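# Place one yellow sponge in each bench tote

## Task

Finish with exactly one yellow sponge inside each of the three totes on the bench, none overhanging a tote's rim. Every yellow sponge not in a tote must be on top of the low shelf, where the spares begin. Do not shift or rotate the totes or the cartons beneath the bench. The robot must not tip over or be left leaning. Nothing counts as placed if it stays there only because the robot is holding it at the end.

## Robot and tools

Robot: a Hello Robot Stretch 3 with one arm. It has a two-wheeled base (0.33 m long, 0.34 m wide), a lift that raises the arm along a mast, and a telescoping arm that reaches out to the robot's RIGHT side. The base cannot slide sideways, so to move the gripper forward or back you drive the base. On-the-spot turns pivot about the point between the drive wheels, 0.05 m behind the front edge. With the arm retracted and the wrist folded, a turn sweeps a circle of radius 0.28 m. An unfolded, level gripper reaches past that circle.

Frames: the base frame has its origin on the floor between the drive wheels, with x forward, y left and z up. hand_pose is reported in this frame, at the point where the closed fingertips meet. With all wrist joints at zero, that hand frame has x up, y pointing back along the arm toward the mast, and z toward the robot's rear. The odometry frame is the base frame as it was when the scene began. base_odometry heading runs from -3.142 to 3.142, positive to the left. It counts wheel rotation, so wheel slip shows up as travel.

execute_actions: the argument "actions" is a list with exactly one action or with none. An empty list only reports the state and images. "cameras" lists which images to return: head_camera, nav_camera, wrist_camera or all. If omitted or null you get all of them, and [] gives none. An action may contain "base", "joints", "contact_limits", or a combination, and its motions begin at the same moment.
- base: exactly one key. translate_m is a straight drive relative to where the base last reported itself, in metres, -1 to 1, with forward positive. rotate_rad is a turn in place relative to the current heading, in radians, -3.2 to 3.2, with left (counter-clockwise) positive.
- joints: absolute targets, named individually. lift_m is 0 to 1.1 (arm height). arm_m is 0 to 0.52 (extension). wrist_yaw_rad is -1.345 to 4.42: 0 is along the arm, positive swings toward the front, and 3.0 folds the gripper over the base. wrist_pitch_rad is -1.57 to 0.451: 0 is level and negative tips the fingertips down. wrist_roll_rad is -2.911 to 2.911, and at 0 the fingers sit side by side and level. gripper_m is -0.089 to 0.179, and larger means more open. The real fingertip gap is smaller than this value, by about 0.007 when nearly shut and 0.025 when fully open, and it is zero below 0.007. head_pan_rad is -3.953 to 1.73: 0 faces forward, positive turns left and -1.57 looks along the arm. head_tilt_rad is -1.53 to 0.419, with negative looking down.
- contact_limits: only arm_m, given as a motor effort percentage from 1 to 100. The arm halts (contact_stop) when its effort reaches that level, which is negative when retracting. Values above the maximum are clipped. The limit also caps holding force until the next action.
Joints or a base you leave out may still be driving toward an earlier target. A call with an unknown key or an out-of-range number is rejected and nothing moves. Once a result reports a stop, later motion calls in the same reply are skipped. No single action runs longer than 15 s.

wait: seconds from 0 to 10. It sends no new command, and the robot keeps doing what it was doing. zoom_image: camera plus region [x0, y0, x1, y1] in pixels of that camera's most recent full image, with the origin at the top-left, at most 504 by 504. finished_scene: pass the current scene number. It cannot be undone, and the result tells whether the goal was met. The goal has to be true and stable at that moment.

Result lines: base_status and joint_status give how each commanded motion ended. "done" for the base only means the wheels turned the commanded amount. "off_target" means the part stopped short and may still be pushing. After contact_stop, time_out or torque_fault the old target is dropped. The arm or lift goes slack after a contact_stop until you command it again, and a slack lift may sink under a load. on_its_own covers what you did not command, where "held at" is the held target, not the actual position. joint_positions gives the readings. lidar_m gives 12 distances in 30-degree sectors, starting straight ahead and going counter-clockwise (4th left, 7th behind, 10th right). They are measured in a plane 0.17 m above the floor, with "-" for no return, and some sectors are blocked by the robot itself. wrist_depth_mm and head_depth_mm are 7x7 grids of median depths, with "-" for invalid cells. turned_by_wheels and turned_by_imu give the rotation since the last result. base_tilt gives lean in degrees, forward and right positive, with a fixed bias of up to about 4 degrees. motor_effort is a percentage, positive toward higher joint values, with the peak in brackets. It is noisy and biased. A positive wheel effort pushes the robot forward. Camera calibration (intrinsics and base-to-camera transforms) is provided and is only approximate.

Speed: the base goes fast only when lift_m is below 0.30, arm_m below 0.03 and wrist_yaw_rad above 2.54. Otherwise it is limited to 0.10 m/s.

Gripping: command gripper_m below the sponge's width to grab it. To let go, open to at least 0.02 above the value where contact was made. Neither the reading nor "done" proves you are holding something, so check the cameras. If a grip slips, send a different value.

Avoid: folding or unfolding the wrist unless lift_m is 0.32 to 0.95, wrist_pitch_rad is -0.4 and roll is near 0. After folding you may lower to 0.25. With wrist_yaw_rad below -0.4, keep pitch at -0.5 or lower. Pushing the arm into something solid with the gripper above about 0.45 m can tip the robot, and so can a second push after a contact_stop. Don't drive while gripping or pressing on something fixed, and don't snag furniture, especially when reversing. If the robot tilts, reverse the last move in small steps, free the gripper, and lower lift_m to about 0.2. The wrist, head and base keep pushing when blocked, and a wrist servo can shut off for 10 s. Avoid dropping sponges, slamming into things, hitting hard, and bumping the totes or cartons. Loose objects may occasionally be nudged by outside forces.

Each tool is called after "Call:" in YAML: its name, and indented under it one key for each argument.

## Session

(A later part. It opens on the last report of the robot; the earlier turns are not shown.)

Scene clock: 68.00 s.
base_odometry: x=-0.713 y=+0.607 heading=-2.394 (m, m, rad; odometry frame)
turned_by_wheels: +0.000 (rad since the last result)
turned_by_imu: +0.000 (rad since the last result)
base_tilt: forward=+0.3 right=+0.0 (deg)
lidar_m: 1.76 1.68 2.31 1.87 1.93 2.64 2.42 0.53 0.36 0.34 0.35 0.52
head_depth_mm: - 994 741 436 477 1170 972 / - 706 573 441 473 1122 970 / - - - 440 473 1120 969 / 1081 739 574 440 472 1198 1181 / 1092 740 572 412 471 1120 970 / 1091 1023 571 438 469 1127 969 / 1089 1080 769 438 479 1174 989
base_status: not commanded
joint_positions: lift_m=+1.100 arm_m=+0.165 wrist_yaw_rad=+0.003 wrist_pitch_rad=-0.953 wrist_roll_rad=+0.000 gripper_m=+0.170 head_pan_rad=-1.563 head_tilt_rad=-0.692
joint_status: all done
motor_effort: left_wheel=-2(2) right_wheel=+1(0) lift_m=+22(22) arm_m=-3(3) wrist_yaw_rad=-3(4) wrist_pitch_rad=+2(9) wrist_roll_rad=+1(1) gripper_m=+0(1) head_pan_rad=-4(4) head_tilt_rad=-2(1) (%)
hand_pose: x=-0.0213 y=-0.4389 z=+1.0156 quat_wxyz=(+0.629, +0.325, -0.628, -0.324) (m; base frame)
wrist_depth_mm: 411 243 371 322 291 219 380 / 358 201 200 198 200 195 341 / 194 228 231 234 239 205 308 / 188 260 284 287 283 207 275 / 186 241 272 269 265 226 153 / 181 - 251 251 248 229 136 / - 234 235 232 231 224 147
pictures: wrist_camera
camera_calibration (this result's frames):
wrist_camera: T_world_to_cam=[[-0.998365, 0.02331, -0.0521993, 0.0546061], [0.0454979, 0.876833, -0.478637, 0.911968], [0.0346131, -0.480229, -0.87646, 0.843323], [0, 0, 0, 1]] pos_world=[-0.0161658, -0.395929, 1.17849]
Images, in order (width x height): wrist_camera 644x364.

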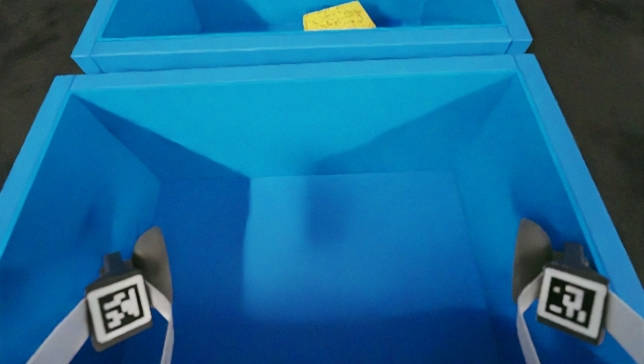

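Call:
execute_actions:
  actions:
    - {"joints":{"wrist_pitch_rad":-0.4,"gripper_m":0.05}}
  cameras: []

Call:
execute_actions:
  actions:
    - {"joints":{"arm_m":0,"wrist_yaw_rad":1.8,"head_pan_rad":0.4,"head_tilt_rad":-0.5}}
  cameras: []

Call:
execute_actions:
  actions:
    - {"base":{"translate_m":0.2},"joints":{"lift_m":0.9}}
  cameras: []

Call:
execute_actions:
  actions:
    - {"base":{"translate_m":0.95},"joints":{"lift_m":0.28,"wrist_yaw_rad":3.0}}
  cameras: ["nav_camera"]

Scene clock: 73.90 s.
base_odometry: x=-0.713 y=+0.607 heading=-2.394 (m, m, rad; odometry frame)
turned_by_wheels: +0.000 (rad since the last result)
turned_by_imu: +0.001 (rad since the last result)
base_tilt: forward=+0.3 right=+0.3 (deg)
lidar_m: 1.75 1.68 2.31 1.87 1.93 2.65 2.42 0.52 0.36 0.34 0.35 0.51
head_depth_mm: - 995 715 438 479 1177 971 / - 717 572 442 474 1119 970 / - - 563 441 472 1123 969 / 1104 889 572 440 472 1207 1183 / 1091 739 571 439 471 1119 974 / 1095 1017 569 437 469 1125 972 / 1093 1085 772 437 478 1176 990
base_status: not commanded
joint_positions: lift_m=+1.100 arm_m=+0.165 wrist_yaw_rad=+0.003 wrist_pitch_rad=-0.425 wrist_roll_rad=+0.000 gripper_m=+0.050 head_pan_rad=-1.563 head_tilt_rad=-0.692
joint_status: all done
motor_effort: left_wheel=-2(2) right_wheel=+1(0) lift_m=+22(22) arm_m=-3(4) wrist_yaw_rad=-4(5) wrist_pitch_rad=+12(13) wrist_roll_rad=+1(1) gripper_m=+0(88) head_pan_rad=-4(4) head_tilt_rad=-2(1) (%)
hand_pose: x=-0.0209 y=-0.5337 z=+1.1108 quat_wxyz=(+0.692, +0.150, -0.691, -0.149) (m; base frame)
wrist_depth_mm: 770 754 750 754 754 755 754 / 815 818 820 818 795 804 792 / 833 810 586 572 663 734 721 / 614 599 403 403 392 565 548 / 482 467 417 420 386 450 443 / 402 256 344 240 - 356 376 / 339 217 214 217 217 217 321
pictures: none
No camera images: the call's "cameras" was empty. Leave "cameras" out to get every camera's image.

Scene clock: 76.33 s.
base_odometry: x=-0.713 y=+0.607 heading=-2.394 (m, m, rad; odometry frame)
turned_by_wheels: +0.000 (rad since the last result)
turned_by_imu: +0.000 (rad since the last result)
base_tilt: forward=+0.3 right=+0.1 (deg)
lidar_m: 1.75 1.68 2.31 1.87 1.93 2.66 2.42 0.52 0.36 0.34 0.35 0.52
head_depth_mm: 1721 1846 1979 2157 2063 1633 1359 / 1770 1913 2080 2261 2061 1642 1355 / 1855 1986 2094 2068 2044 1639 1369 / 1896 2057 2150 2260 2045 1637 1370 / 1984 2139 2236 2244 2035 1644 1364 / 2037 2239 2337 2323 2036 1635 1358 / 2137 2362 2452 2406 2046 1633 1358
base_status: not commanded
joint_positions: lift_m=+1.100 arm_m=+0.003 wrist_yaw_rad=+1.796 wrist_pitch_rad=-0.425 wrist_roll_rad=+0.001 gripper_m=+0.050 head_pan_rad=+0.393 head_tilt_rad=-0.507
joint_status: all done
joint sent to its limit — the command would take arm_m past its lower limit, so that joint was sent only as far as its limit.
motor_effort: left_wheel=-2(2) right_wheel=+1(1) lift_m=+23(22) arm_m=-4(6) wrist_yaw_rad=+4(6) wrist_pitch_rad=+12(12) wrist_roll_rad=+1(1) gripper_m=+0(1) head_pan_rad=+4(62) head_tilt_rad=+3(15) (%)
hand_pose: x=+0.1966 y=-0.0978 z=+1.1110 quat_wxyz=(+0.547, +0.634, -0.314, +0.448) (m; base frame)
wrist_depth_mm: - - - - - - - / - - - - - - - / - - - - - - - / - - - - - 675 553 / - - - - - 735 444 / - - - - - - 383 / - - - - - - 339
pictures: none
No camera images: the call's "cameras" was empty. Leave "cameras" out to get every camera's image.

Scene clock: 79.57 s.
base_odometry: x=-0.860 y=+0.471 heading=-2.394 (m, m, rad; odometry frame)
turned_by_wheels: +0.000 (rad since the last result)
turned_by_imu: +0.001 (rad since the last result)
base_tilt: forward=+0.5 right=+0.1 (deg)
lidar_m: 1.75 1.49 2.17 1.89 1.93 2.65 2.61 0.49 0.35 0.34 0.35 0.47
head_depth_mm: 1558 1655 1792 1949 2034 1645 1362 / 1593 1730 1871 2018 2054 1633 1355 / 1659 1800 1903 1805 1918 1641 1368 / 1716 1870 1977 1921 1929 1634 1372 / 1783 1955 2034 2099 2001 1630 1358 / 1853 2027 2110 1998 2046 1632 1365 / 1938 2095 2212 2252 2039 1640 1361
base_status: done
joint_positions: lift_m=+0.900 arm_m=+0.003 wrist_yaw_rad=+1.796 wrist_pitch_rad=-0.424 wrist_roll_rad=+0.001 gripper_m=+0.050 head_pan_rad=+0.393 head_tilt_rad=-0.507
joint_status: all done
motor_effort: left_wheel=-2(4) right_wheel=+1(3) lift_m=+14(19) arm_m=-3(3) wrist_yaw_rad=+3(4) wrist_pitch_rad=+11(12) wrist_roll_rad=+1(1) gripper_m=+0(1) head_pan_rad=+5(4) head_tilt_rad=+4(3) (%)
hand_pose: x=+0.1967 y=-0.0977 z=+0.9117 quat_wxyz=(+0.547, +0.633, -0.314, +0.448) (m; base frame)
wrist_depth_mm: - - - - - - - / - - - - - - - / - - - - - - 386 / - - - - - - 406 / - - - - - - 453 / - - - - - - - / - - - - - 610 -
pictures: none
No camera images: the call's "cameras" was empty. Leave "cameras" out to get every camera's image.

Scene clock: 88.10 s.
base_odometry: x=-1.556 y=-0.175 heading=-2.394 (m, m, rad; odometry frame)
turned_by_wheels: +0.000 (rad since the last result)
turned_by_imu: +0.005 (rad since the last result)
base_tilt: forward=+0.4 right=+0.0 (deg)
lidar_m: 0.90 0.65 1.15 2.49 2.34 2.65 1.34 0.54 0.66 1.24 1.28 0.94
head_depth_mm: 734 785 848 918 1005 1111 1235 / 758 815 882 961 1054 1174 1281 / 781 847 914 1010 1106 1226 1335 / 810 878 959 1047 1170 1312 1367 / 842 915 1003 1105 1149 1174 1269 / 879 953 1045 1159 1085 950 1009 / 914 1001 1096 1225 1041 896 1023
base_status: done
joint_positions: lift_m=+0.280 arm_m=+0.003 wrist_yaw_rad=+2.997 wrist_pitch_rad=-0.423 wrist_roll_rad=+0.001 gripper_m=+0.050 head_pan_rad=+0.393 head_tilt_rad=-0.506
joint_status: all done
motor_effort: left_wheel=-2(7) right_wheel=+2(5) lift_m=+15(13) arm_m=-3(3) wrist_yaw_rad=+4(5) wrist_pitch_rad=+11(11) wrist_roll_rad=+1(1) gripper_m=+0(0) head_pan_rad=+3(4) head_tilt_rad=+3(3) (%)
hand_pose: x=+0.0109 y=+0.0737 z=+0.2918 quat_wxyz=(+0.198, +0.700, +0.098, +0.679) (m; base frame)
wrist_depth_mm: - - - - - - 506 / - - - - - - 541 / - - - - - 810 583 / 797 774 741 760 738 694 651 / 629 626 - 609 616 585 581 / 516 517 - 514 - 489 484 / 448 - - - 421 424 416
pictures: nav_camera (sideways: a quarter turn counterclockwise sets it upright)
camera_calibration (this result's frames):
nav_camera: T_world_to_cam=[[0.438909, 0.195806, 0.876937, -1.1006], [0.395897, -0.918269, 0.00688762, 0.0422353], [0.806613, 0.344154, -0.480555, 0.579019], [0, 0, 0, 1]] pos_world=[-0.000700665, 0.0550166, 1.24312]
Images, in order (width x height): nav_camera 672x504.

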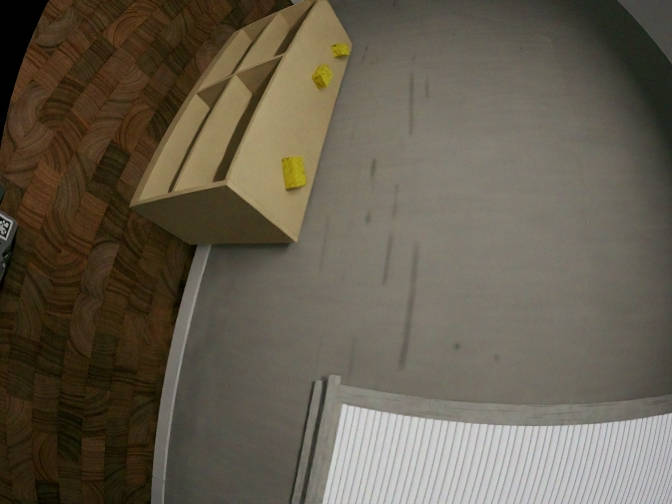

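Call:
execute_actions:
  actions:
    - {"base":{"translate_m":0.15}}
  cameras: []

Call:
execute_actions:
  actions:
    - {"base":{"rotate_rad":1.55},"joints":{"head_pan_rad":-1.57,"head_tilt_rad":-0.8}}
  cameras: []

Call:
execute_actions:
  actions:
    - {"base":{"translate_m":0.6}}
  cameras: ["head_camera"]

Scene clock: 93.87 s.
base_odometry: x=-1.666 y=-0.277 heading=-2.394 (m, m, rad; odometry frame)
turned_by_wheels: +0.000 (rad since the last result)
turned_by_imu: +0.001 (rad since the last result)
base_tilt: forward=+0.3 right=+0.1 (deg)
lidar_m: 0.75 0.63 0.55 1.68 2.35 2.65 1.37 0.66 0.87 1.24 1.08 0.78
head_depth_mm: 601 646 698 758 827 910 1019 / 621 670 725 789 869 964 1079 / 644 697 754 827 913 1015 1152 / 670 723 787 867 964 1076 1225 / 696 754 822 905 1014 1118 1268 / 722 787 863 956 1045 951 1007 / 755 822 908 1012 1080 866 826
base_status: done
joint_positions: lift_m=+0.280 arm_m=+0.003 wrist_yaw_rad=+2.997 wrist_pitch_rad=-0.423 wrist_roll_rad=+0.001 gripper_m=+0.050 head_pan_rad=+0.393 head_tilt_rad=-0.506
joint_status: not commanded
motor_effort: left_wheel=-2(10) right_wheel=+2(6) lift_m=+14(15) arm_m=-4(3) wrist_yaw_rad=+3(2) wrist_pitch_rad=+11(11) wrist_roll_rad=+1(1) gripper_m=+0(0) head_pan_rad=+5(5) head_tilt_rad=+2(3) (%)
hand_pose: x=+0.0109 y=+0.0737 z=+0.2918 quat_wxyz=(+0.198, +0.700, +0.098, +0.679) (m; base frame)
wrist_depth_mm: - - - - - 489 482 / - - - - - 524 527 / - - - - 871 569 580 / 780 781 757 752 718 624 647 / 623 625 - 596 613 580 572 / 520 507 - 515 - 495 481 / 445 - - - 424 421 415
pictures: none
No camera images: the call's "cameras" was empty. Leave "cameras" out to get every camera's image.

Scene clock: 96.10 s.
base_odometry: x=-1.666 y=-0.277 heading=-0.844 (m, m, rad; odometry frame)
turned_by_wheels: +1.550 (rad since the last result)
turned_by_imu: +1.568 (rad since the last result)
base_tilt: forward=+0.5 right=+0.3 (deg)
lidar_m: 1.68 2.35 2.58 1.49 0.69 0.85 1.24 1.11 0.79 0.75 0.65 0.55
head_depth_mm: 648 734 816 1011 1237 1348 1180 / 647 734 817 1009 1225 1341 1188 / 646 730 818 1002 1220 1342 1181 / 634 720 812 1002 1219 1342 1185 / 647 734 847 1000 1217 1347 1180 / 645 733 844 996 1216 1340 1189 / 644 731 844 991 1210 1318 1176
base_status: done
joint_positions: lift_m=+0.280 arm_m=+0.003 wrist_yaw_rad=+2.997 wrist_pitch_rad=-0.423 wrist_roll_rad=+0.001 gripper_m=+0.050 head_pan_rad=-1.563 head_tilt_rad=-0.790
joint_status: all done
motor_effort: left_wheel=-3(10) right_wheel=+1(10) lift_m=+14(15) arm_m=-3(3) wrist_yaw_rad=+3(3) wrist_pitch_rad=+11(11) wrist_roll_rad=+1(1) gripper_m=+1(1) head_pan_rad=-5(63) head_tilt_rad=-2(17) (%)
hand_pose: x=+0.0109 y=+0.0737 z=+0.2918 quat_wxyz=(+0.198, +0.700, +0.098, +0.679) (m; base frame)
wrist_depth_mm: 511 - - - - - - / 548 630 - - - - - / 600 636 - - - 947 931 / 674 677 768 756 731 725 713 / 626 622 - 604 610 585 578 / 520 519 - 517 - 498 483 / 443 - - - 427 423 417
pictures: none
No camera images: the call's "cameras" was empty. Leave "cameras" out to get every camera's image.

Scene clock: 99.67 s.
base_odometry: x=-1.268 y=-0.726 heading=-0.844 (m, m, rad; odometry frame)
turned_by_wheels: +0.000 (rad since the last result)
turned_by_imu: +0.003 (rad since the last result)
base_tilt: forward=+0.2 right=+0.0 (deg)
lidar_m: 1.09 1.95 1.92 3.73 1.37 1.11 1.83 1.07 0.33 0.47 0.65 0.54
head_depth_mm: 628 711 823 973 1196 1339 1185 / 628 712 821 968 1111 733 1146 / 628 711 821 922 815 704 895 / 626 708 816 918 795 704 898 / 625 707 817 915 779 706 899 / 622 707 814 915 813 706 898 / 623 704 812 914 817 705 895
base_status: done
joint_positions: lift_m=+0.280 arm_m=+0.003 wrist_yaw_rad=+2.997 wrist_pitch_rad=-0.423 wrist_roll_rad=+0.001 gripper_m=+0.050 head_pan_rad=-1.563 head_tilt_rad=-0.790
joint_status: not commanded
motor_effort: left_wheel=-2(6) right_wheel=+1(6) lift_m=+15(15) arm_m=-3(3) wrist_yaw_rad=+2(4) wrist_pitch_rad=+11(11) wrist_roll_rad=+1(1) gripper_m=+0(1) head_pan_rad=-5(5) head_tilt_rad=-2(2) (%)
hand_pose: x=+0.0109 y=+0.0737 z=+0.2918 quat_wxyz=(+0.198, +0.700, +0.099, +0.679) (m; base frame)
wrist_depth_mm: - - - - - - - / - - - - - - - / - - - - - 946 949 / 786 783 761 753 742 718 705 / 630 619 - 597 610 593 578 / 514 517 - 519 - 497 476 / 443 - - - 424 420 416
pictures: head_camera (sideways: a quarter turn clockwise sets it upright)
camera_calibration (this result's frames):
head_camera: T_world_to_cam=[[-0.0105995, 0.705274, -0.708856, 0.942411], [0.999693, 0.0233556, 0.00828914, -0.0086035], [0.0224019, -0.70855, -0.705305, 0.872231], [0, 0, 0, 1]] pos_world=[-0.000949635, -0.0464368, 1.28329]
Images, in order (width x height): head_camera 896x504.

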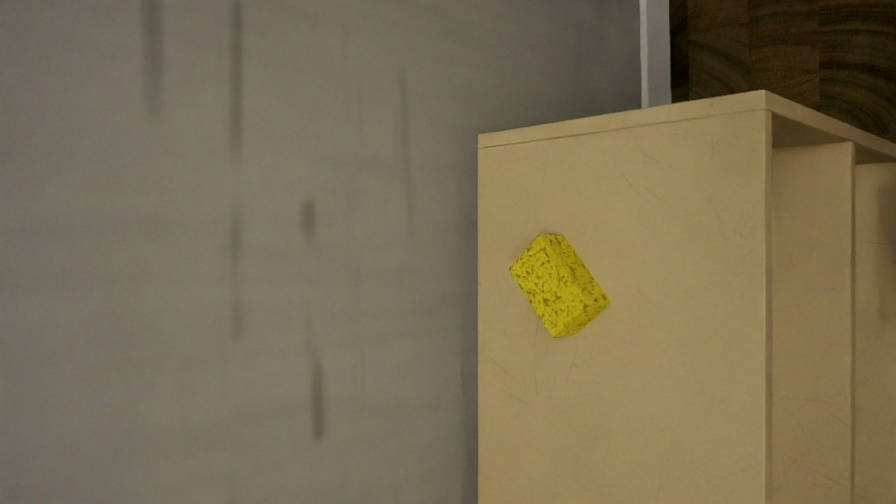

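Call:
execute_actions:
  actions:
    - {"base":{"translate_m":0.147},"joints":{"lift_m":0.84}}
  cameras: []

Call:
execute_actions:
  actions:
    - {"joints":{"wrist_yaw_rad":0,"arm_m":0.32,"gripper_m":0.14}}
  cameras: []

Call:
execute_actions:
  actions:
    - {"joints":{"wrist_yaw_rad":-0.87,"wrist_pitch_rad":-1.1}}
  cameras: ["wrist_camera","head_camera"]

Scene clock: 115.33 s.
base_odometry: x=-1.170 y=-0.836 heading=-0.844 (m, m, rad; odometry frame)
turned_by_wheels: +0.000 (rad since the last result)
turned_by_imu: +0.002 (rad since the last result)
base_tilt: forward=+0.3 right=+0.1 (deg)
lidar_m: 1.75 1.80 1.83 3.73 1.57 1.24 1.98 1.06 0.41 0.72 0.44 0.42
head_depth_mm: 623 708 817 917 813 - - / 623 704 815 912 800 - 1051 / 621 705 814 916 778 735 - / 620 703 811 917 815 748 - / 618 702 808 919 815 - 1055 / 618 699 807 919 812 706 897 / 617 698 806 914 816 706 893
base_status: done
joint_positions: lift_m=+0.840 arm_m=+0.003 wrist_yaw_rad=+2.997 wrist_pitch_rad=-0.423 wrist_roll_rad=+0.001 gripper_m=+0.050 head_pan_rad=-1.563 head_tilt_rad=-0.790
joint_status: all done
motor_effort: left_wheel=-2(11) right_wheel=+2(6) lift_m=+26(26) arm_m=-3(3) wrist_yaw_rad=+2(3) wrist_pitch_rad=+11(11) wrist_roll_rad=+1(1) gripper_m=-1(0) head_pan_rad=-4(4) head_tilt_rad=-2(2) (%)
hand_pose: x=+0.0109 y=+0.0738 z=+0.8511 quat_wxyz=(+0.198, +0.700, +0.099, +0.679) (m; base frame)
wrist_depth_mm: - - - - - - - / - - - - - - - / - - - - - - - / - - - - - - - / - - - - - - - / - - - - - - - / - - - - - - 969
pictures: none
No camera images: the call's "cameras" was empty. Leave "cameras" out to get every camera's image.

Scene clock: 118.90 s.
base_odometry: x=-1.170 y=-0.836 heading=-0.844 (m, m, rad; odometry frame)
turned_by_wheels: +0.000 (rad since the last result)
turned_by_imu: +0.000 (rad since the last result)
base_tilt: forward=+0.4 right=+0.2 (deg)
lidar_m: 1.75 1.80 1.84 3.73 1.57 1.24 1.98 1.06 0.41 0.72 0.44 0.43
head_depth_mm: 622 705 782 - 813 693 879 / 623 694 - 926 797 705 897 / 622 692 - 929 780 706 892 / 622 702 801 914 815 706 896 / 618 703 809 916 814 704 898 / 616 698 804 916 814 707 898 / 616 699 804 912 813 704 896
base_status: not commanded
joint_positions: lift_m=+0.840 arm_m=+0.320 wrist_yaw_rad=+0.003 wrist_pitch_rad=-0.423 wrist_roll_rad=+0.001 gripper_m=+0.140 head_pan_rad=-1.563 head_tilt_rad=-0.790
joint_status: all done
motor_effort: left_wheel=-3(2) right_wheel=+1(1) lift_m=+26(25) arm_m=+5(6) wrist_yaw_rad=-5(7) wrist_pitch_rad=+11(11) wrist_roll_rad=+1(1) gripper_m=-1(84) head_pan_rad=-3(4) head_tilt_rad=-3(2) (%)
hand_pose: x=-0.0208 y=-0.6884 z=+0.8511 quat_wxyz=(+0.692, +0.150, -0.691, -0.148) (m; base frame)
wrist_depth_mm: 140 140 140 141 141 142 142 / 151 152 152 153 153 153 154 / 165 166 166 167 167 169 169 / 181 182 182 184 184 185 186 / 202 201 203 204 204 201 206 / 226 221 230 229 230 - 233 / 259 267 261 262 263 267 270
pictures: none
No camera images: the call's "cameras" was empty. Leave "cameras" out to get every camera's image.

Scene clock: 120.33 s.
base_odometry: x=-1.170 y=-0.836 heading=-0.844 (m, m, rad; odometry frame)
turned_by_wheels: +0.000 (rad since the last result)
turned_by_imu: +0.000 (rad since the last result)
base_tilt: forward=+0.2 right=+0.1 (deg)
lidar_m: 1.75 1.80 1.84 3.74 1.58 1.24 1.98 1.07 0.41 0.72 0.44 0.43
head_depth_mm: 623 706 780 - 815 691 879 / 622 693 - 937 796 705 895 / 620 704 - 913 779 705 898 / 619 704 795 915 815 705 894 / 619 701 810 914 813 707 897 / 618 699 810 916 814 705 899 / 617 700 806 917 814 706 895
base_status: not commanded
joint_positions: lift_m=+0.840 arm_m=+0.320 wrist_yaw_rad=-0.866 wrist_pitch_rad=-1.101 wrist_roll_rad=+0.001 gripper_m=+0.140 head_pan_rad=-1.563 head_tilt_rad=-0.790
joint_status: all done
motor_effort: left_wheel=-2(2) right_wheel=+1(1) lift_m=+26(25) arm_m=+4(4) wrist_yaw_rad=-5(7) wrist_pitch_rad=+0(10) wrist_roll_rad=+1(1) gripper_m=+0(1) head_pan_rad=-4(5) head_tilt_rad=-3(2) (%)
hand_pose: x=-0.0936 y=-0.5258 z=+0.7390 quat_wxyz=(+0.392, +0.083, -0.702, -0.589) (m; base frame)
wrist_depth_mm: 185 220 288 414 742 - - / 202 244 328 349 945 - - / 219 273 362 326 323 971 941 / 241 311 314 312 307 307 905 / 272 336 295 251 290 289 287 / 310 335 281 238 277 - 274 / 317 268 268 262 263 263 260
pictures: head_camera (sideways: a quarter turn clockwise sets it upright), wrist_camera
camera_calibration (this result's frames):
head_camera: T_world_to_cam=[[-0.0105094, 0.705275, -0.708856, 0.94241], [0.999696, 0.0232279, 0.00828914, -0.00860352], [0.0223113, -0.708553, -0.705305, 0.872232], [0, 0, 0, 1]] pos_world=[-0.000955569, -0.0464359, 1.28329]
wrist_camera: T_world_to_cam=[[-0.621015, 0.782328, -0.0479954, 0.401271], [0.745359, 0.570509, -0.344906, 0.66465], [-0.242448, -0.249965, -0.937409, 0.701833], [0, 0, 0, 1]] pos_world=[-0.0760496, -0.517681, 0.906406]
Images, in order (width x height): head_camera 896x504, wrist_camera 644x364.

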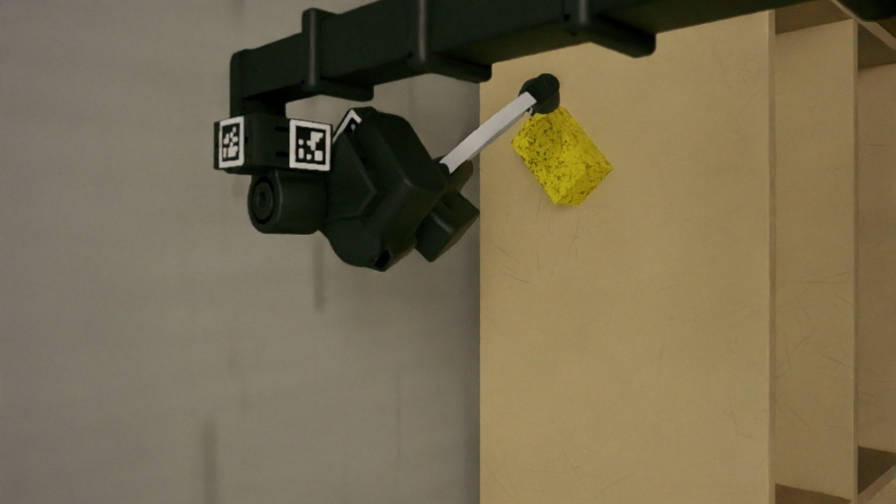

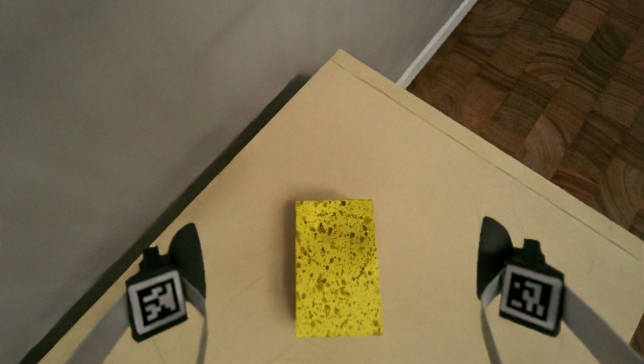

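Call:
execute_actions:
  actions:
    - {"joints":{"lift_m":0.735,"arm_m":0.326}}
  cameras: ["wrist_camera"]

Call:
execute_actions:
  actions:
    - {"joints":{"gripper_m":0.02}}
  cameras: []

Call:
execute_actions:
  actions:
    - {"joints":{"lift_m":0.85}}
  cameras: ["wrist_camera"]

Scene clock: 126.00 s.
base_odometry: x=-1.170 y=-0.836 heading=-0.844 (m, m, rad; odometry frame)
turned_by_wheels: +0.000 (rad since the last result)
turned_by_imu: +0.001 (rad since the last result)
base_tilt: forward=+0.4 right=+0.1 (deg)
lidar_m: 1.75 1.80 1.84 3.74 1.57 1.24 1.98 1.06 0.41 0.72 0.44 0.42
head_depth_mm: 621 707 817 919 840 - - / 621 706 795 - 787 706 896 / 621 704 794 - 777 706 893 / 621 701 811 910 814 704 901 / 618 702 808 918 814 705 894 / 618 700 805 916 816 704 898 / 617 697 802 916 816 704 893
base_status: not commanded
joint_positions: lift_m=+0.735 arm_m=+0.326 wrist_yaw_rad=-0.866 wrist_pitch_rad=-1.101 wrist_roll_rad=+0.001 gripper_m=+0.140 head_pan_rad=-1.563 head_tilt_rad=-0.790
joint_status: all done
motor_effort: left_wheel=-3(2) right_wheel=+1(1) lift_m=+14(19) arm_m=+4(3) wrist_yaw_rad=-5(7) wrist_pitch_rad=+1(1) wrist_roll_rad=+1(1) gripper_m=+1(1) head_pan_rad=-4(3) head_tilt_rad=-3(2) (%)
hand_pose: x=-0.0935 y=-0.5317 z=+0.6346 quat_wxyz=(+0.391, +0.083, -0.702, -0.589) (m; base frame)
wrist_depth_mm: 180 214 273 240 238 962 938 / 196 237 231 226 223 222 916 / 213 254 215 213 211 209 207 / 233 205 203 155 194 198 195 / 232 195 192 145 148 189 186 / 185 186 182 139 140 - 177 / 178 173 174 132 133 170 168
pictures: wrist_camera
camera_calibration (this result's frames):
wrist_camera: T_world_to_cam=[[-0.620827, 0.782478, -0.0479746, 0.401009], [0.74564, 0.570488, -0.344331, 0.631587], [-0.242063, -0.249542, -0.937622, 0.602952], [0, 0, 0, 1]] pos_world=[-0.0760272, -0.523632, 0.802054]
Images, in order (width x height): wrist_camera 644x364.

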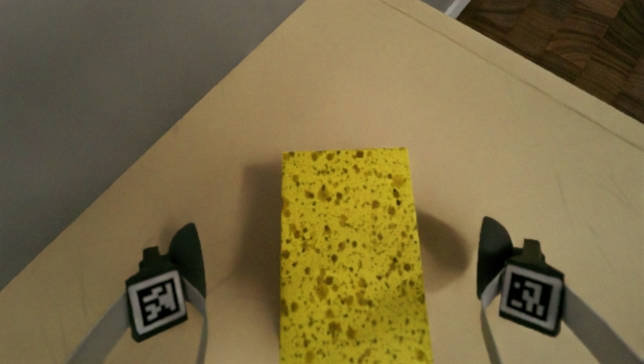

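Scene clock: 127.70 s.
base_odometry: x=-1.170 y=-0.836 heading=-0.844 (m, m, rad; odometry frame)
turned_by_wheels: +0.000 (rad since the last result)
turned_by_imu: +0.000 (rad since the last result)
base_tilt: forward=+0.3 right=+0.0 (deg)
lidar_m: 1.75 1.80 1.83 3.73 1.57 1.24 1.98 1.06 0.41 0.72 0.44 0.43
head_depth_mm: 624 705 815 915 840 - - / 623 705 796 - 790 707 896 / 621 704 795 - 777 705 898 / 621 703 810 910 815 704 896 / 619 701 805 917 817 707 897 / 617 700 805 916 813 705 897 / 616 699 805 915 817 707 892
base_status: not commanded
joint_positions: lift_m=+0.735 arm_m=+0.326 wrist_yaw_rad=-0.866 wrist_pitch_rad=-1.101 wrist_roll_rad=+0.001 gripper_m=+0.021 head_pan_rad=-1.563 head_tilt_rad=-0.790
joint_status: all done
motor_effort: left_wheel=-2(3) right_wheel=+1(1) lift_m=+14(14) arm_m=+5(4) wrist_yaw_rad=-5(5) wrist_pitch_rad=+1(1) wrist_roll_rad=+1(1) gripper_m=-15(95) head_pan_rad=-4(5) head_tilt_rad=-3(2) (%)
hand_pose: x=-0.0935 y=-0.5316 z=+0.6346 quat_wxyz=(+0.391, +0.083, -0.702, -0.589) (m; base frame)
wrist_depth_mm: 180 214 275 240 238 957 986 / 196 238 230 225 223 221 896 / 213 254 214 213 211 209 206 / 235 205 202 151 195 198 196 / 232 193 193 144 145 187 186 / 185 183 184 137 136 179 177 / 175 175 172 131 132 170 169
pictures: none
No camera images: the call's "cameras" was empty. Leave "cameras" out to get every camera's image.

Scene clock: 129.57 s.
base_odometry: x=-1.170 y=-0.836 heading=-0.844 (m, m, rad; odometry frame)
turned_by_wheels: +0.000 (rad since the last result)
turned_by_imu: +0.000 (rad since the last result)
base_tilt: forward=+0.3 right=+0.0 (deg)
lidar_m: 1.75 1.80 1.83 3.75 1.57 1.24 1.98 1.06 0.41 0.72 0.44 0.43
head_depth_mm: 624 705 - - 812 705 884 / 620 691 - 912 815 704 895 / 621 687 - 712 799 704 898 / 619 702 793 913 816 707 896 / 619 702 811 915 815 704 894 / 618 700 807 913 813 705 896 / 617 699 806 913 817 705 897
base_status: not commanded
joint_positions: lift_m=+0.850 arm_m=+0.326 wrist_yaw_rad=-0.866 wrist_pitch_rad=-1.102 wrist_roll_rad=+0.001 gripper_m=+0.021 head_pan_rad=-1.563 head_tilt_rad=-0.790
joint_status: all done
motor_effort: left_wheel=-2(2) right_wheel=+1(2) lift_m=+25(26) arm_m=+5(4) wrist_yaw_rad=-5(4) wrist_pitch_rad=+1(1) wrist_roll_rad=+1(1) gripper_m=-16(14) head_pan_rad=-6(6) head_tilt_rad=-2(3) (%)
hand_pose: x=-0.0934 y=-0.5315 z=+0.7489 quat_wxyz=(+0.391, +0.083, -0.702, -0.589) (m; base frame)
wrist_depth_mm: 180 213 278 404 724 - - / 197 237 323 400 - - - / 212 268 361 339 333 - 962 / 234 305 330 152 309 315 921 / 264 336 307 144 145 299 297 / 298 296 291 137 136 285 281 / 326 279 274 130 132 272 271
pictures: wrist_camera
camera_calibration (this result's frames):
wrist_camera: T_world_to_cam=[[-0.620741, 0.782549, -0.0479453, 0.406501], [0.745907, 0.570628, -0.343521, 0.67022], [-0.241463, -0.249, -0.93792, 0.710696], [0, 0, 0, 1]] pos_world=[-0.0759834, -0.52359, 0.916301]
Images, in order (width x height): wrist_camera 644x364.

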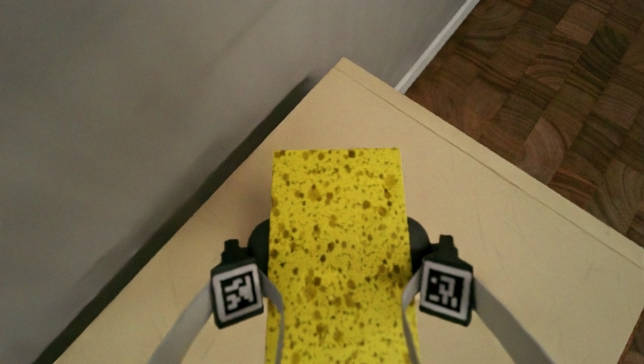

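Call:
execute_actions:
  actions:
    - {"base":{"translate_m":-0.85},"joints":{"lift_m":1.1,"arm_m":0.005,"wrist_yaw_rad":0}}
  cameras: []

Call:
execute_actions:
  actions:
    - {"base":{"rotate_rad":-1.56},"joints":{"wrist_pitch_rad":-0.3,"wrist_yaw_rad":1.2,"head_pan_rad":-2.6,"head_tilt_rad":-0.9}}
  cameras: []

Call:
execute_actions:
  actions:
    - {"base":{"translate_m":-0.35}}
  cameras: ["nav_camera"]

Scene clock: 144.73 s.
base_odometry: x=-1.735 y=-0.200 heading=-0.844 (m, m, rad; odometry frame)
turned_by_wheels: +0.000 (rad since the last result)
turned_by_imu: -0.002 (rad since the last result)
base_tilt: forward=+0.2 right=+0.1 (deg)
lidar_m: 1.20 2.43 2.72 1.02 0.75 0.84 1.13 1.13 0.79 0.75 0.77 0.64
head_depth_mm: - - - - - 1318 1184 / - - - - - 1289 1174 / 628 - - - - 1269 1185 / 649 719 851 974 312 1290 1186 / 637 723 811 999 1223 1344 1186 / 646 737 848 999 1218 1349 1186 / 650 738 845 1000 1215 1339 1188
base_status: done
joint_positions: lift_m=+1.100 arm_m=+0.005 wrist_yaw_rad=-0.002 wrist_pitch_rad=-1.103 wrist_roll_rad=+0.001 gripper_m=+0.021 head_pan_rad=-1.563 head_tilt_rad=-0.790
joint_status: all done
motor_effort: left_wheel=-2(8) right_wheel=+1(3) lift_m=+25(27) arm_m=-4(12) wrist_yaw_rad=+2(3) wrist_pitch_rad=+1(1) wrist_roll_rad=+1(1) gripper_m=-14(14) head_pan_rad=-4(5) head_tilt_rad=-3(2) (%)
hand_pose: x=-0.0218 y=-0.2443 z=+0.9988 quat_wxyz=(+0.602, +0.370, -0.602, -0.372) (m; base frame)
wrist_depth_mm: 637 646 651 674 683 682 700 / 723 815 818 834 858 858 877 / 666 933 - - - - - / 668 934 - 152 - - - / 675 935 - 144 145 - - / - - - 137 136 - - / - - - 130 132 - -
pictures: none
No camera images: the call's "cameras" was empty. Leave "cameras" out to get every camera's image.

Scene clock: 148.17 s.
base_odometry: x=-1.735 y=-0.200 heading=-2.404 (m, m, rad; odometry frame)
turned_by_wheels: -1.560 (rad since the last result)
turned_by_imu: -1.585 (rad since the last result)
base_tilt: forward=+0.4 right=+0.0 (deg)
lidar_m: 0.75 0.78 0.64 1.19 2.43 2.75 1.00 0.61 0.85 1.13 1.11 0.79
head_depth_mm: 906 1831 1671 1658 1450 1280 1150 / 870 726 1546 1412 1453 1281 1155 / 872 683 760 980 1261 1287 1171 / 867 704 1547 1314 1347 1286 1185 / 873 726 1581 1345 1425 1282 1150 / 875 791 1554 1373 1456 1287 1151 / 872 1501 1546 1501 1453 1281 1151
base_status: done
joint_positions: lift_m=+1.100 arm_m=+0.005 wrist_yaw_rad=+1.196 wrist_pitch_rad=-0.328 wrist_roll_rad=+0.001 gripper_m=+0.021 head_pan_rad=-2.593 head_tilt_rad=-0.889
joint_status: all done
motor_effort: left_wheel=+2(7) right_wheel=-2(5) lift_m=+26(25) arm_m=-3(4) wrist_yaw_rad=+5(5) wrist_pitch_rad=+13(14) wrist_roll_rad=+1(1) gripper_m=-15(14) head_pan_rad=-5(62) head_tilt_rad=-3(11) (%)
hand_pose: x=+0.1971 y=-0.2362 z=+1.1330 quat_wxyz=(+0.642, +0.488, -0.511, +0.297) (m; base frame)
wrist_depth_mm: 500 537 582 645 718 818 771 / 525 562 626 703 775 883 784 / 552 597 669 736 835 943 805 / 575 632 693 152 887 - 821 / 616 668 718 144 145 - 858 / 657 729 770 137 135 - 865 / 705 764 904 131 132 - 894
pictures: none
No camera images: the call's "cameras" was empty. Leave "cameras" out to get every camera's image.

Scene clock: 152.73 s.
base_odometry: x=-1.476 y=+0.035 heading=-2.404 (m, m, rad; odometry frame)
turned_by_wheels: +0.000 (rad since the last result)
turned_by_imu: -0.001 (rad since the last result)
base_tilt: forward=+0.2 right=+0.2 (deg)
lidar_m: 1.10 0.86 1.33 2.59 2.43 2.74 1.02 0.35 0.33 0.94 1.18 1.16
head_depth_mm: 830 2383 1668 1664 1447 1280 1146 / 773 750 1537 1441 1443 1286 1149 / 798 683 1506 1314 1308 1282 1188 / 838 684 577 1315 1148 1147 1189 / 857 681 563 513 1123 944 1137 / 873 683 564 479 575 1167 1151 / 875 685 565 480 1147 1262 1148
base_status: done
joint_positions: lift_m=+1.100 arm_m=+0.005 wrist_yaw_rad=+1.196 wrist_pitch_rad=-0.328 wrist_roll_rad=+0.001 gripper_m=+0.021 head_pan_rad=-2.593 head_tilt_rad=-0.889
joint_status: not commanded
motor_effort: left_wheel=+2(4) right_wheel=-2(6) lift_m=+25(25) arm_m=-3(3) wrist_yaw_rad=+4(5) wrist_pitch_rad=+13(13) wrist_roll_rad=+1(1) gripper_m=-15(15) head_pan_rad=-5(4) head_tilt_rad=-2(3) (%)
hand_pose: x=+0.1971 y=-0.2362 z=+1.1330 quat_wxyz=(+0.642, +0.488, -0.511, +0.297) (m; base frame)
wrist_depth_mm: 746 822 893 - - - 774 / 774 846 924 - - - 795 / 833 903 - - - - 812 / 884 958 - 151 - - 842 / 925 - - 144 145 - 872 / - - - 137 136 - 896 / - - - 130 132 - 922
pictures: nav_camera (sideways: a quarter turn counterclockwise sets it upright)
camera_calibration (this result's frames):
nav_camera: T_world_to_cam=[[-0.65291, -0.413929, 0.634328, -0.777712], [-0.534647, 0.845075, 0.00114226, 0.0553934], [-0.536527, -0.338396, -0.773063, 0.96771], [0, 0, 0, 1]] pos_world=[0.0410427, -0.0412603, 1.24136]
Images, in order (width x height): nav_camera 672x504.

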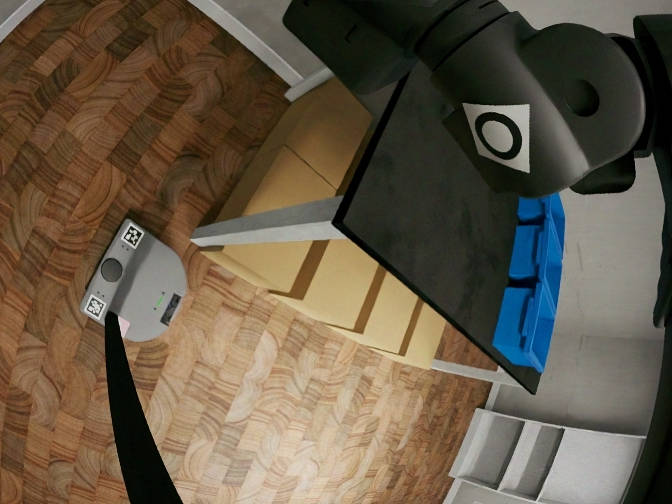

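Call:
execute_actions:
  actions:
    - {"base":{"translate_m":-0.45}}
  cameras: []

Call:
execute_actions:
  actions:
    - {"base":{"translate_m":-0.465},"joints":{"wrist_yaw_rad":0,"head_pan_rad":-1.57,"head_tilt_rad":-0.7}}
  cameras: ["wrist_camera","nav_camera"]

Scene clock: 164.43 s.
base_odometry: x=-1.143 y=+0.338 heading=-2.404 (m, m, rad; odometry frame)
turned_by_wheels: +0.000 (rad since the last result)
turned_by_imu: -0.001 (rad since the last result)
base_tilt: forward=+0.3 right=+0.0 (deg)
lidar_m: 1.55 1.25 1.60 2.58 2.06 2.73 1.10 0.36 0.26 0.24 0.25 1.59
head_depth_mm: 944 2179 1908 1673 1453 1279 1152 / 868 2171 1507 1535 1448 1278 1152 / 629 649 1510 1335 1370 1287 1182 / 673 538 586 1313 1194 1223 1191 / 671 507 532 1254 1142 1018 1115 / 616 515 550 491 1126 1012 974 / 731 535 565 481 442 1049 907
base_status: done
joint_positions: lift_m=+1.100 arm_m=+0.005 wrist_yaw_rad=+1.196 wrist_pitch_rad=-0.328 wrist_roll_rad=+0.001 gripper_m=+0.021 head_pan_rad=-2.593 head_tilt_rad=-0.889
joint_status: not commanded
motor_effort: left_wheel=+2(4) right_wheel=-2(6) lift_m=+26(25) arm_m=-3(3) wrist_yaw_rad=+5(4) wrist_pitch_rad=+13(13) wrist_roll_rad=+1(1) gripper_m=-15(14) head_pan_rad=-4(4) head_tilt_rad=-3(3) (%)
hand_pose: x=+0.1971 y=-0.2362 z=+1.1330 quat_wxyz=(+0.642, +0.488, -0.511, +0.297) (m; base frame)
wrist_depth_mm: - - - - - - 789 / - - - - - - 806 / - - - - - - 840 / - - - 152 - - 858 / - - - 143 146 - 889 / - - - 137 136 - 417 / - - - 130 132 362 351
pictures: none
No camera images: the call's "cameras" was empty. Leave "cameras" out to get every camera's image.

Scene clock: 170.23 s.
base_odometry: x=-0.799 y=+0.651 heading=-2.404 (m, m, rad; odometry frame)
turned_by_wheels: +0.000 (rad since the last result)
turned_by_imu: -0.001 (rad since the last result)
base_tilt: forward=+0.4 right=+0.1 (deg)
lidar_m: 2.01 1.67 2.35 1.95 2.00 2.72 2.45 0.38 0.27 0.26 0.27 0.36
head_depth_mm: - - - - - 421 966 / - - - - - 421 965 / - - - - 387 420 979 / - 339 - 532 374 418 1175 / 1022 810 505 529 373 414 968 / 1016 987 542 504 379 411 966 / 1018 1045 752 540 365 421 1022
base_status: done
joint_positions: lift_m=+1.100 arm_m=+0.005 wrist_yaw_rad=+0.004 wrist_pitch_rad=-0.328 wrist_roll_rad=+0.001 gripper_m=+0.021 head_pan_rad=-1.577 head_tilt_rad=-0.705
joint_status: all done
motor_effort: left_wheel=+2(4) right_wheel=-2(4) lift_m=+25(25) arm_m=-4(3) wrist_yaw_rad=-4(4) wrist_pitch_rad=+13(13) wrist_roll_rad=+1(1) gripper_m=-16(16) head_pan_rad=+4(62) head_tilt_rad=+2(12) (%)
hand_pose: x=-0.0207 y=-0.3851 z=+1.1330 quat_wxyz=(+0.698, +0.117, -0.697, -0.114) (m; base frame)
wrist_depth_mm: 811 800 821 809 818 812 817 / 859 862 868 868 870 861 879 / 928 926 925 920 887 902 919 / 760 741 646 152 416 678 670 / 571 554 408 144 145 527 518 / 452 451 282 137 136 392 424 / 376 362 290 130 132 281 353
pictures: nav_camera (sideways: a quarter turn counterclockwise sets it upright), wrist_camera
camera_calibration (this result's frames):
nav_camera: T_world_to_cam=[[0.00871623, -0.644099, 0.764893, -0.951897], [-0.999953, -0.00880896, 0.00397701, 0.0545407], [0.00417632, -0.764892, -0.644145, 0.796744], [0, 0, 0, 1]] pos_world=[0.0595076, -0.00321201, 1.2411]
wrist_camera: T_world_to_cam=[[-0.99824, -0.0134583, -0.0577598, 0.0522213], [0.0463511, 0.430532, -0.901384, 1.22806], [0.0369985, -0.902475, -0.429151, 0.30268], [0, 0, 0, 1]] pos_world=[-0.0159913, -0.254855, 1.23987]
Images, in order (width x height): nav_camera 672x504, wrist_camera 644x364.

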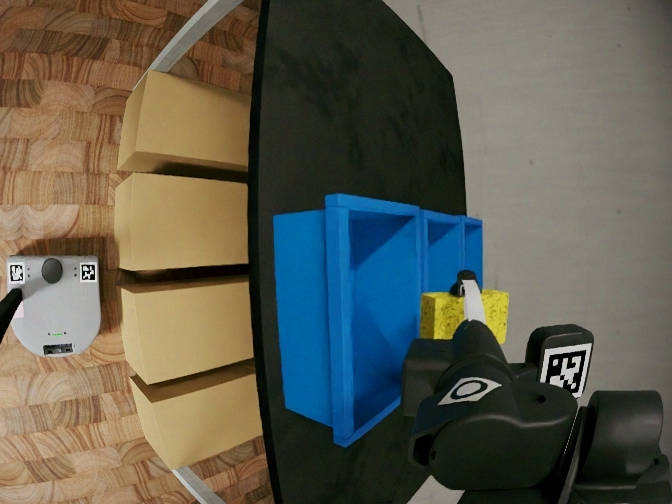

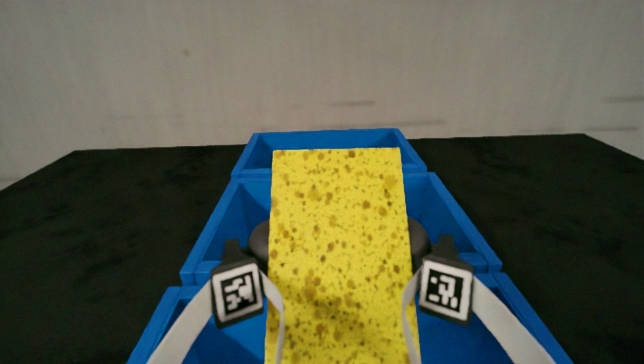

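Call:
execute_actions:
  actions:
    - {"joints":{"arm_m":0.52}}
  cameras: []

Call:
execute_actions:
  actions:
    - {"joints":{"wrist_pitch_rad":-0.95}}
  cameras: ["wrist_camera","head_camera"]

Scene clock: 177.73 s.
base_odometry: x=-0.799 y=+0.651 heading=-2.404 (m, m, rad; odometry frame)
turned_by_wheels: +0.000 (rad since the last result)
turned_by_imu: +0.001 (rad since the last result)
base_tilt: forward=+0.2 right=+0.2 (deg)
lidar_m: 2.01 1.67 2.35 1.95 2.01 2.72 2.44 0.38 0.27 0.26 0.27 0.36
head_depth_mm: 1027 1041 512 514 382 420 965 / 1025 783 512 534 379 421 964 / 1035 817 513 534 377 420 976 / 1005 813 513 533 374 417 1174 / 1016 810 512 527 380 414 965 / 1012 988 541 505 378 411 971 / 1011 1043 751 537 358 420 1026
base_status: not commanded
joint_positions: lift_m=+1.100 arm_m=+0.520 wrist_yaw_rad=+0.002 wrist_pitch_rad=-0.327 wrist_roll_rad=+0.001 gripper_m=+0.021 head_pan_rad=-1.577 head_tilt_rad=-0.705
joint_status: all done
motor_effort: left_wheel=+1(2) right_wheel=-2(2) lift_m=+25(25) arm_m=+4(4) wrist_yaw_rad=-3(6) wrist_pitch_rad=+13(13) wrist_roll_rad=+1(1) gripper_m=-14(15) head_pan_rad=+4(5) head_tilt_rad=+2(2) (%)
hand_pose: x=-0.0209 y=-0.8996 z=+1.1332 quat_wxyz=(+0.698, +0.116, -0.697, -0.115) (m; base frame)
wrist_depth_mm: 369 368 370 372 373 374 374 / 398 391 396 398 396 398 399 / 419 426 422 420 424 427 425 / 458 459 460 152 447 464 464 / 501 496 487 144 145 495 494 / 447 445 443 137 136 423 418 / 374 372 357 130 132 356 350
pictures: none
No camera images: the call's "cameras" was empty. Leave "cameras" out to get every camera's image.

Scene clock: 178.93 s.
base_odometry: x=-0.799 y=+0.651 heading=-2.404 (m, m, rad; odometry frame)
turned_by_wheels: +0.000 (rad since the last result)
turned_by_imu: +0.000 (rad since the last result)
base_tilt: forward=+0.4 right=+0.1 (deg)
lidar_m: 2.02 1.68 2.36 1.95 2.01 2.72 2.44 0.38 0.27 0.26 0.27 0.36
head_depth_mm: 1029 1041 513 515 381 419 964 / 1022 783 512 535 379 420 964 / 1024 715 512 535 376 421 976 / 1021 714 512 532 373 417 1179 / 1015 812 513 528 380 413 966 / 1016 984 541 505 378 411 964 / 1012 1038 751 538 358 420 1022
base_status: not commanded
joint_positions: lift_m=+1.100 arm_m=+0.520 wrist_yaw_rad=+0.002 wrist_pitch_rad=-0.955 wrist_roll_rad=+0.001 gripper_m=+0.021 head_pan_rad=-1.577 head_tilt_rad=-0.705
joint_status: all done
motor_effort: left_wheel=+2(1) right_wheel=-2(2) lift_m=+25(25) arm_m=+5(5) wrist_yaw_rad=-4(4) wrist_pitch_rad=+2(11) wrist_roll_rad=+1(1) gripper_m=-15(15) head_pan_rad=+5(4) head_tilt_rad=+2(3) (%)
hand_pose: x=-0.0213 y=-0.7931 z=+1.0153 quat_wxyz=(+0.628, +0.326, -0.628, -0.325) (m; base frame)
wrist_depth_mm: 406 398 396 389 384 377 373 / 362 197 197 195 195 191 336 / 188 218 224 218 231 212 302 / 182 252 284 152 272 215 167 / 180 249 271 144 145 219 151 / 178 244 251 137 136 205 145 / 177 227 231 131 132 222 146
pictures: head_camera (sideways: a quarter turn clockwise sets it upright), wrist_camera
camera_calibration (this result's frames):
head_camera: T_world_to_cam=[[-0.0012693, 0.642193, -0.766542, 1.01754], [0.999924, 0.0102264, 0.00691173, -0.00681251], [0.0122776, -0.766474, -0.642157, 0.790157], [0, 0, 0, 1]] pos_world=[-0.00159771, -0.04775, 1.28744]
wrist_camera: T_world_to_cam=[[-0.998339, 0.0239574, -0.0524026, 0.0635307], [0.0461214, 0.877395, -0.477547, 1.2217], [0.034537, -0.47917, -0.877042, 0.674361], [0, 0, 0, 1]] pos_world=[-0.0162117, -0.750299, 1.17819]
Images, in order (width x height): head_camera 896x504, wrist_camera 644x364.

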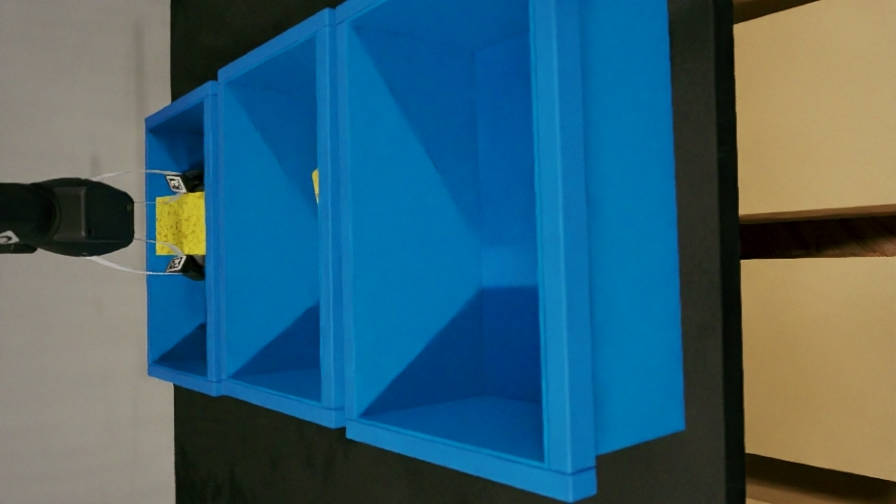

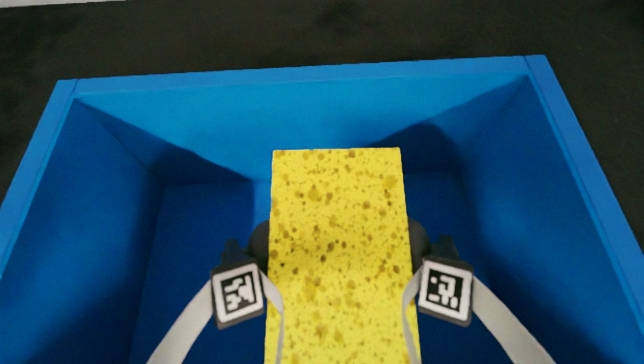

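Call:
execute_actions:
  actions:
    - {"joints":{"lift_m":1.043}}
  cameras: []

Call:
execute_actions:
  actions:
    - {"joints":{"gripper_m":0.105}}
  cameras: []

Call:
execute_actions:
  actions:
    - {"joints":{"lift_m":1.1}}
  cameras: ["wrist_camera"]

Call:
execute_actions:
  actions:
    - {"joints":{"wrist_pitch_rad":-0.4}}
  cameras: []

Call:
execute_actions:
  actions:
    - {"base":{"translate_m":0.75},"joints":{"arm_m":0.005,"wrist_yaw_rad":1.8,"gripper_m":0.05}}
  cameras: []

Scene clock: 184.30 s.
base_odometry: x=-0.799 y=+0.651 heading=-2.404 (m, m, rad; odometry frame)
turned_by_wheels: +0.000 (rad since the last result)
turned_by_imu: +0.001 (rad since the last result)
base_tilt: forward=+0.3 right=+0.2 (deg)
lidar_m: 2.01 1.68 2.34 1.95 2.01 2.72 2.44 0.38 0.27 0.26 0.27 0.36
head_depth_mm: 1063 1039 513 515 382 420 969 / 1040 781 512 535 379 420 965 / - 671 512 535 376 420 980 / 1006 672 512 531 373 417 1172 / 1024 811 513 529 380 414 967 / 1018 984 542 503 378 410 965 / 1011 1039 752 538 357 420 1023
base_status: not commanded
joint_positions: lift_m=+1.043 arm_m=+0.520 wrist_yaw_rad=+0.002 wrist_pitch_rad=-0.956 wrist_roll_rad=+0.001 gripper_m=+0.021 head_pan_rad=-1.577 head_tilt_rad=-0.705
joint_status: all done
motor_effort: left_wheel=+1(1) right_wheel=-2(2) lift_m=+15(18) arm_m=+5(5) wrist_yaw_rad=-3(4) wrist_pitch_rad=+3(3) wrist_roll_rad=+1(1) gripper_m=-15(16) head_pan_rad=+4(4) head_tilt_rad=+3(2) (%)
hand_pose: x=-0.0213 y=-0.7929 z=+0.9589 quat_wxyz=(+0.628, +0.326, -0.627, -0.325) (m; base frame)
wrist_depth_mm: 150 152 153 155 157 159 138 / 172 179 182 185 188 184 140 / 184 219 225 217 231 213 142 / 182 227 229 152 217 215 143 / 180 213 213 144 145 203 145 / 179 199 198 137 136 191 145 / 176 186 182 130 132 180 147
pictures: none
No camera images: the call's "cameras" was empty. Leave "cameras" out to get every camera's image.

Scene clock: 185.63 s.
base_odometry: x=-0.799 y=+0.651 heading=-2.404 (m, m, rad; odometry frame)
turned_by_wheels: +0.000 (rad since the last result)
turned_by_imu: +0.000 (rad since the last result)
base_tilt: forward=+0.3 right=+0.3 (deg)
lidar_m: 2.01 1.68 2.36 1.94 2.00 2.72 2.44 0.38 0.27 0.26 0.27 0.36
head_depth_mm: 1062 1042 513 515 381 420 964 / 1039 779 512 535 379 420 963 / - 672 513 535 377 420 979 / 1006 671 511 531 373 417 1177 / 1021 811 512 530 380 414 968 / 1017 987 541 504 378 411 966 / 1016 1039 753 539 358 420 1025
base_status: not commanded
joint_positions: lift_m=+1.043 arm_m=+0.520 wrist_yaw_rad=+0.002 wrist_pitch_rad=-0.956 wrist_roll_rad=+0.001 gripper_m=+0.105 head_pan_rad=-1.577 head_tilt_rad=-0.705
joint_status: all done
motor_effort: left_wheel=+2(2) right_wheel=-2(2) lift_m=+14(15) arm_m=+4(4) wrist_yaw_rad=-4(4) wrist_pitch_rad=+3(3) wrist_roll_rad=+1(1) gripper_m=+0(85) head_pan_rad=+5(4) head_tilt_rad=+2(2) (%)
hand_pose: x=-0.0213 y=-0.7929 z=+0.9589 quat_wxyz=(+0.628, +0.326, -0.627, -0.325) (m; base frame)
wrist_depth_mm: 150 151 153 155 157 159 139 / 172 179 182 185 187 184 140 / 184 220 225 229 233 213 142 / 182 228 229 177 220 214 143 / 181 214 214 164 168 203 144 / 178 199 197 152 155 192 145 / 177 184 183 143 176 177 139
pictures: none
No camera images: the call's "cameras" was empty. Leave "cameras" out to get every camera's image.

Scene clock: 187.00 s.
base_odometry: x=-0.799 y=+0.651 heading=-2.404 (m, m, rad; odometry frame)
turned_by_wheels: +0.000 (rad since the last result)
turned_by_imu: +0.000 (rad since the last result)
base_tilt: forward=+0.2 right=+0.2 (deg)
lidar_m: 2.02 1.67 2.34 1.95 2.00 2.72 2.44 0.38 0.27 0.26 0.27 0.36
head_depth_mm: 1031 1039 513 516 382 420 965 / 1025 781 514 534 379 420 968 / 1017 815 513 535 376 420 977 / 1021 811 513 532 373 417 1179 / 1021 810 513 528 380 414 965 / 1011 981 541 503 377 411 963 / 1010 1040 752 538 358 420 1025
base_status: not commanded
joint_positions: lift_m=+1.100 arm_m=+0.520 wrist_yaw_rad=+0.002 wrist_pitch_rad=-0.956 wrist_roll_rad=+0.001 gripper_m=+0.105 head_pan_rad=-1.577 head_tilt_rad=-0.705
joint_status: all done
motor_effort: left_wheel=+1(2) right_wheel=-2(2) lift_m=+25(25) arm_m=+4(4) wrist_yaw_rad=-3(4) wrist_pitch_rad=+3(3) wrist_roll_rad=+1(1) gripper_m=+0(1) head_pan_rad=+4(5) head_tilt_rad=+3(2) (%)
hand_pose: x=-0.0213 y=-0.7929 z=+1.0152 quat_wxyz=(+0.628, +0.326, -0.627, -0.325) (m; base frame)
wrist_depth_mm: 406 400 392 389 382 382 378 / 362 196 197 194 195 191 338 / 188 220 225 229 232 213 304 / 181 250 283 280 282 218 167 / 180 248 272 223 264 205 151 / 177 230 250 206 244 192 145 / 177 227 235 193 227 223 139
pictures: wrist_camera
camera_calibration (this result's frames):
wrist_camera: T_world_to_cam=[[-0.998339, 0.024014, -0.052375, 0.0635345], [0.0461217, 0.877896, -0.476625, 1.22089], [0.0345341, -0.478249, -0.877545, 0.675602], [0, 0, 0, 1]] pos_world=[-0.0162119, -0.750237, 1.17811]
Images, in order (width x height): wrist_camera 644x364.

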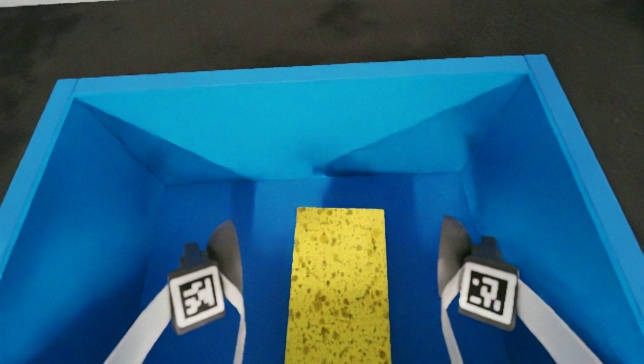

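Scene clock: 188.13 s.
base_odometry: x=-0.799 y=+0.651 heading=-2.404 (m, m, rad; odometry frame)
turned_by_wheels: +0.000 (rad since the last result)
turned_by_imu: +0.000 (rad since the last result)
base_tilt: forward=+0.4 right=+0.0 (deg)
lidar_m: 2.02 1.67 2.34 1.95 2.00 2.72 2.44 0.38 0.27 0.26 0.27 0.36
head_depth_mm: 1031 1042 511 514 382 420 964 / 1022 780 512 536 379 419 968 / 1052 817 513 535 376 421 978 / 1049 816 513 531 373 417 1176 / 1020 813 511 527 380 413 967 / 1014 988 541 503 377 411 964 / 1011 1036 753 538 358 420 1022
base_status: not commanded
joint_positions: lift_m=+1.100 arm_m=+0.520 wrist_yaw_rad=+0.002 wrist_pitch_rad=-0.425 wrist_roll_rad=+0.001 gripper_m=+0.105 head_pan_rad=-1.577 head_tilt_rad=-0.705
joint_status: all done
motor_effort: left_wheel=+1(1) right_wheel=-2(2) lift_m=+25(25) arm_m=+4(5) wrist_yaw_rad=-2(3) wrist_pitch_rad=+12(11) wrist_roll_rad=+1(1) gripper_m=+0(0) head_pan_rad=+4(4) head_tilt_rad=+3(2) (%)
hand_pose: x=-0.0210 y=-0.8882 z=+1.1107 quat_wxyz=(+0.691, +0.150, -0.691, -0.149) (m; base frame)
wrist_depth_mm: 368 368 376 378 373 376 377 / 401 398 403 406 409 405 406 / 439 434 438 439 445 443 446 / 477 477 486 486 490 491 493 / 474 480 483 465 455 450 438 / 400 397 387 387 384 391 373 / 338 211 212 212 210 207 322
pictures: none
No camera images: the call's "cameras" was empty. Leave "cameras" out to get every camera's image.

Scene clock: 197.03 s.
base_odometry: x=-1.354 y=+0.146 heading=-2.404 (m, m, rad; odometry frame)
turned_by_wheels: +0.000 (rad since the last result)
turned_by_imu: +0.003 (rad since the last result)
base_tilt: forward=+0.4 right=+0.0 (deg)
lidar_m: 1.27 1.00 1.42 2.57 2.42 2.74 1.05 0.34 0.26 0.26 1.19 1.33
head_depth_mm: - - - - 473 411 944 / - - - - 467 411 917 / - - - - 461 402 546 / 967 - 1260 - - - 1222 / 997 1111 1261 - - - 1218 / 992 1111 1257 - - - 1223 / 990 1102 1248 - - - 1227
base_status: done
joint_positions: lift_m=+1.100 arm_m=+0.005 wrist_yaw_rad=+1.798 wrist_pitch_rad=-0.424 wrist_roll_rad=+0.001 gripper_m=+0.050 head_pan_rad=-1.577 head_tilt_rad=-0.704
joint_status: all done
motor_effort: left_wheel=+1(5) right_wheel=-2(2) lift_m=+25(26) arm_m=-4(3) wrist_yaw_rad=+1(7) wrist_pitch_rad=+12(12) wrist_roll_rad=+1(1) gripper_m=+0(86) head_pan_rad=+5(5) head_tilt_rad=+3(3) (%)
hand_pose: x=+0.1965 y=-0.1001 z=+1.1109 quat_wxyz=(+0.547, +0.634, -0.314, +0.448) (m; base frame)
wrist_depth_mm: - - - - - 959 925 / - - - - - - - / - - - - - - - / - - - - - - - / - - - - - - - / - - - - - - - / - - - - - - -
pictures: none
No camera images: the call's "cameras" was empty. Leave "cameras" out to get every camera's image.


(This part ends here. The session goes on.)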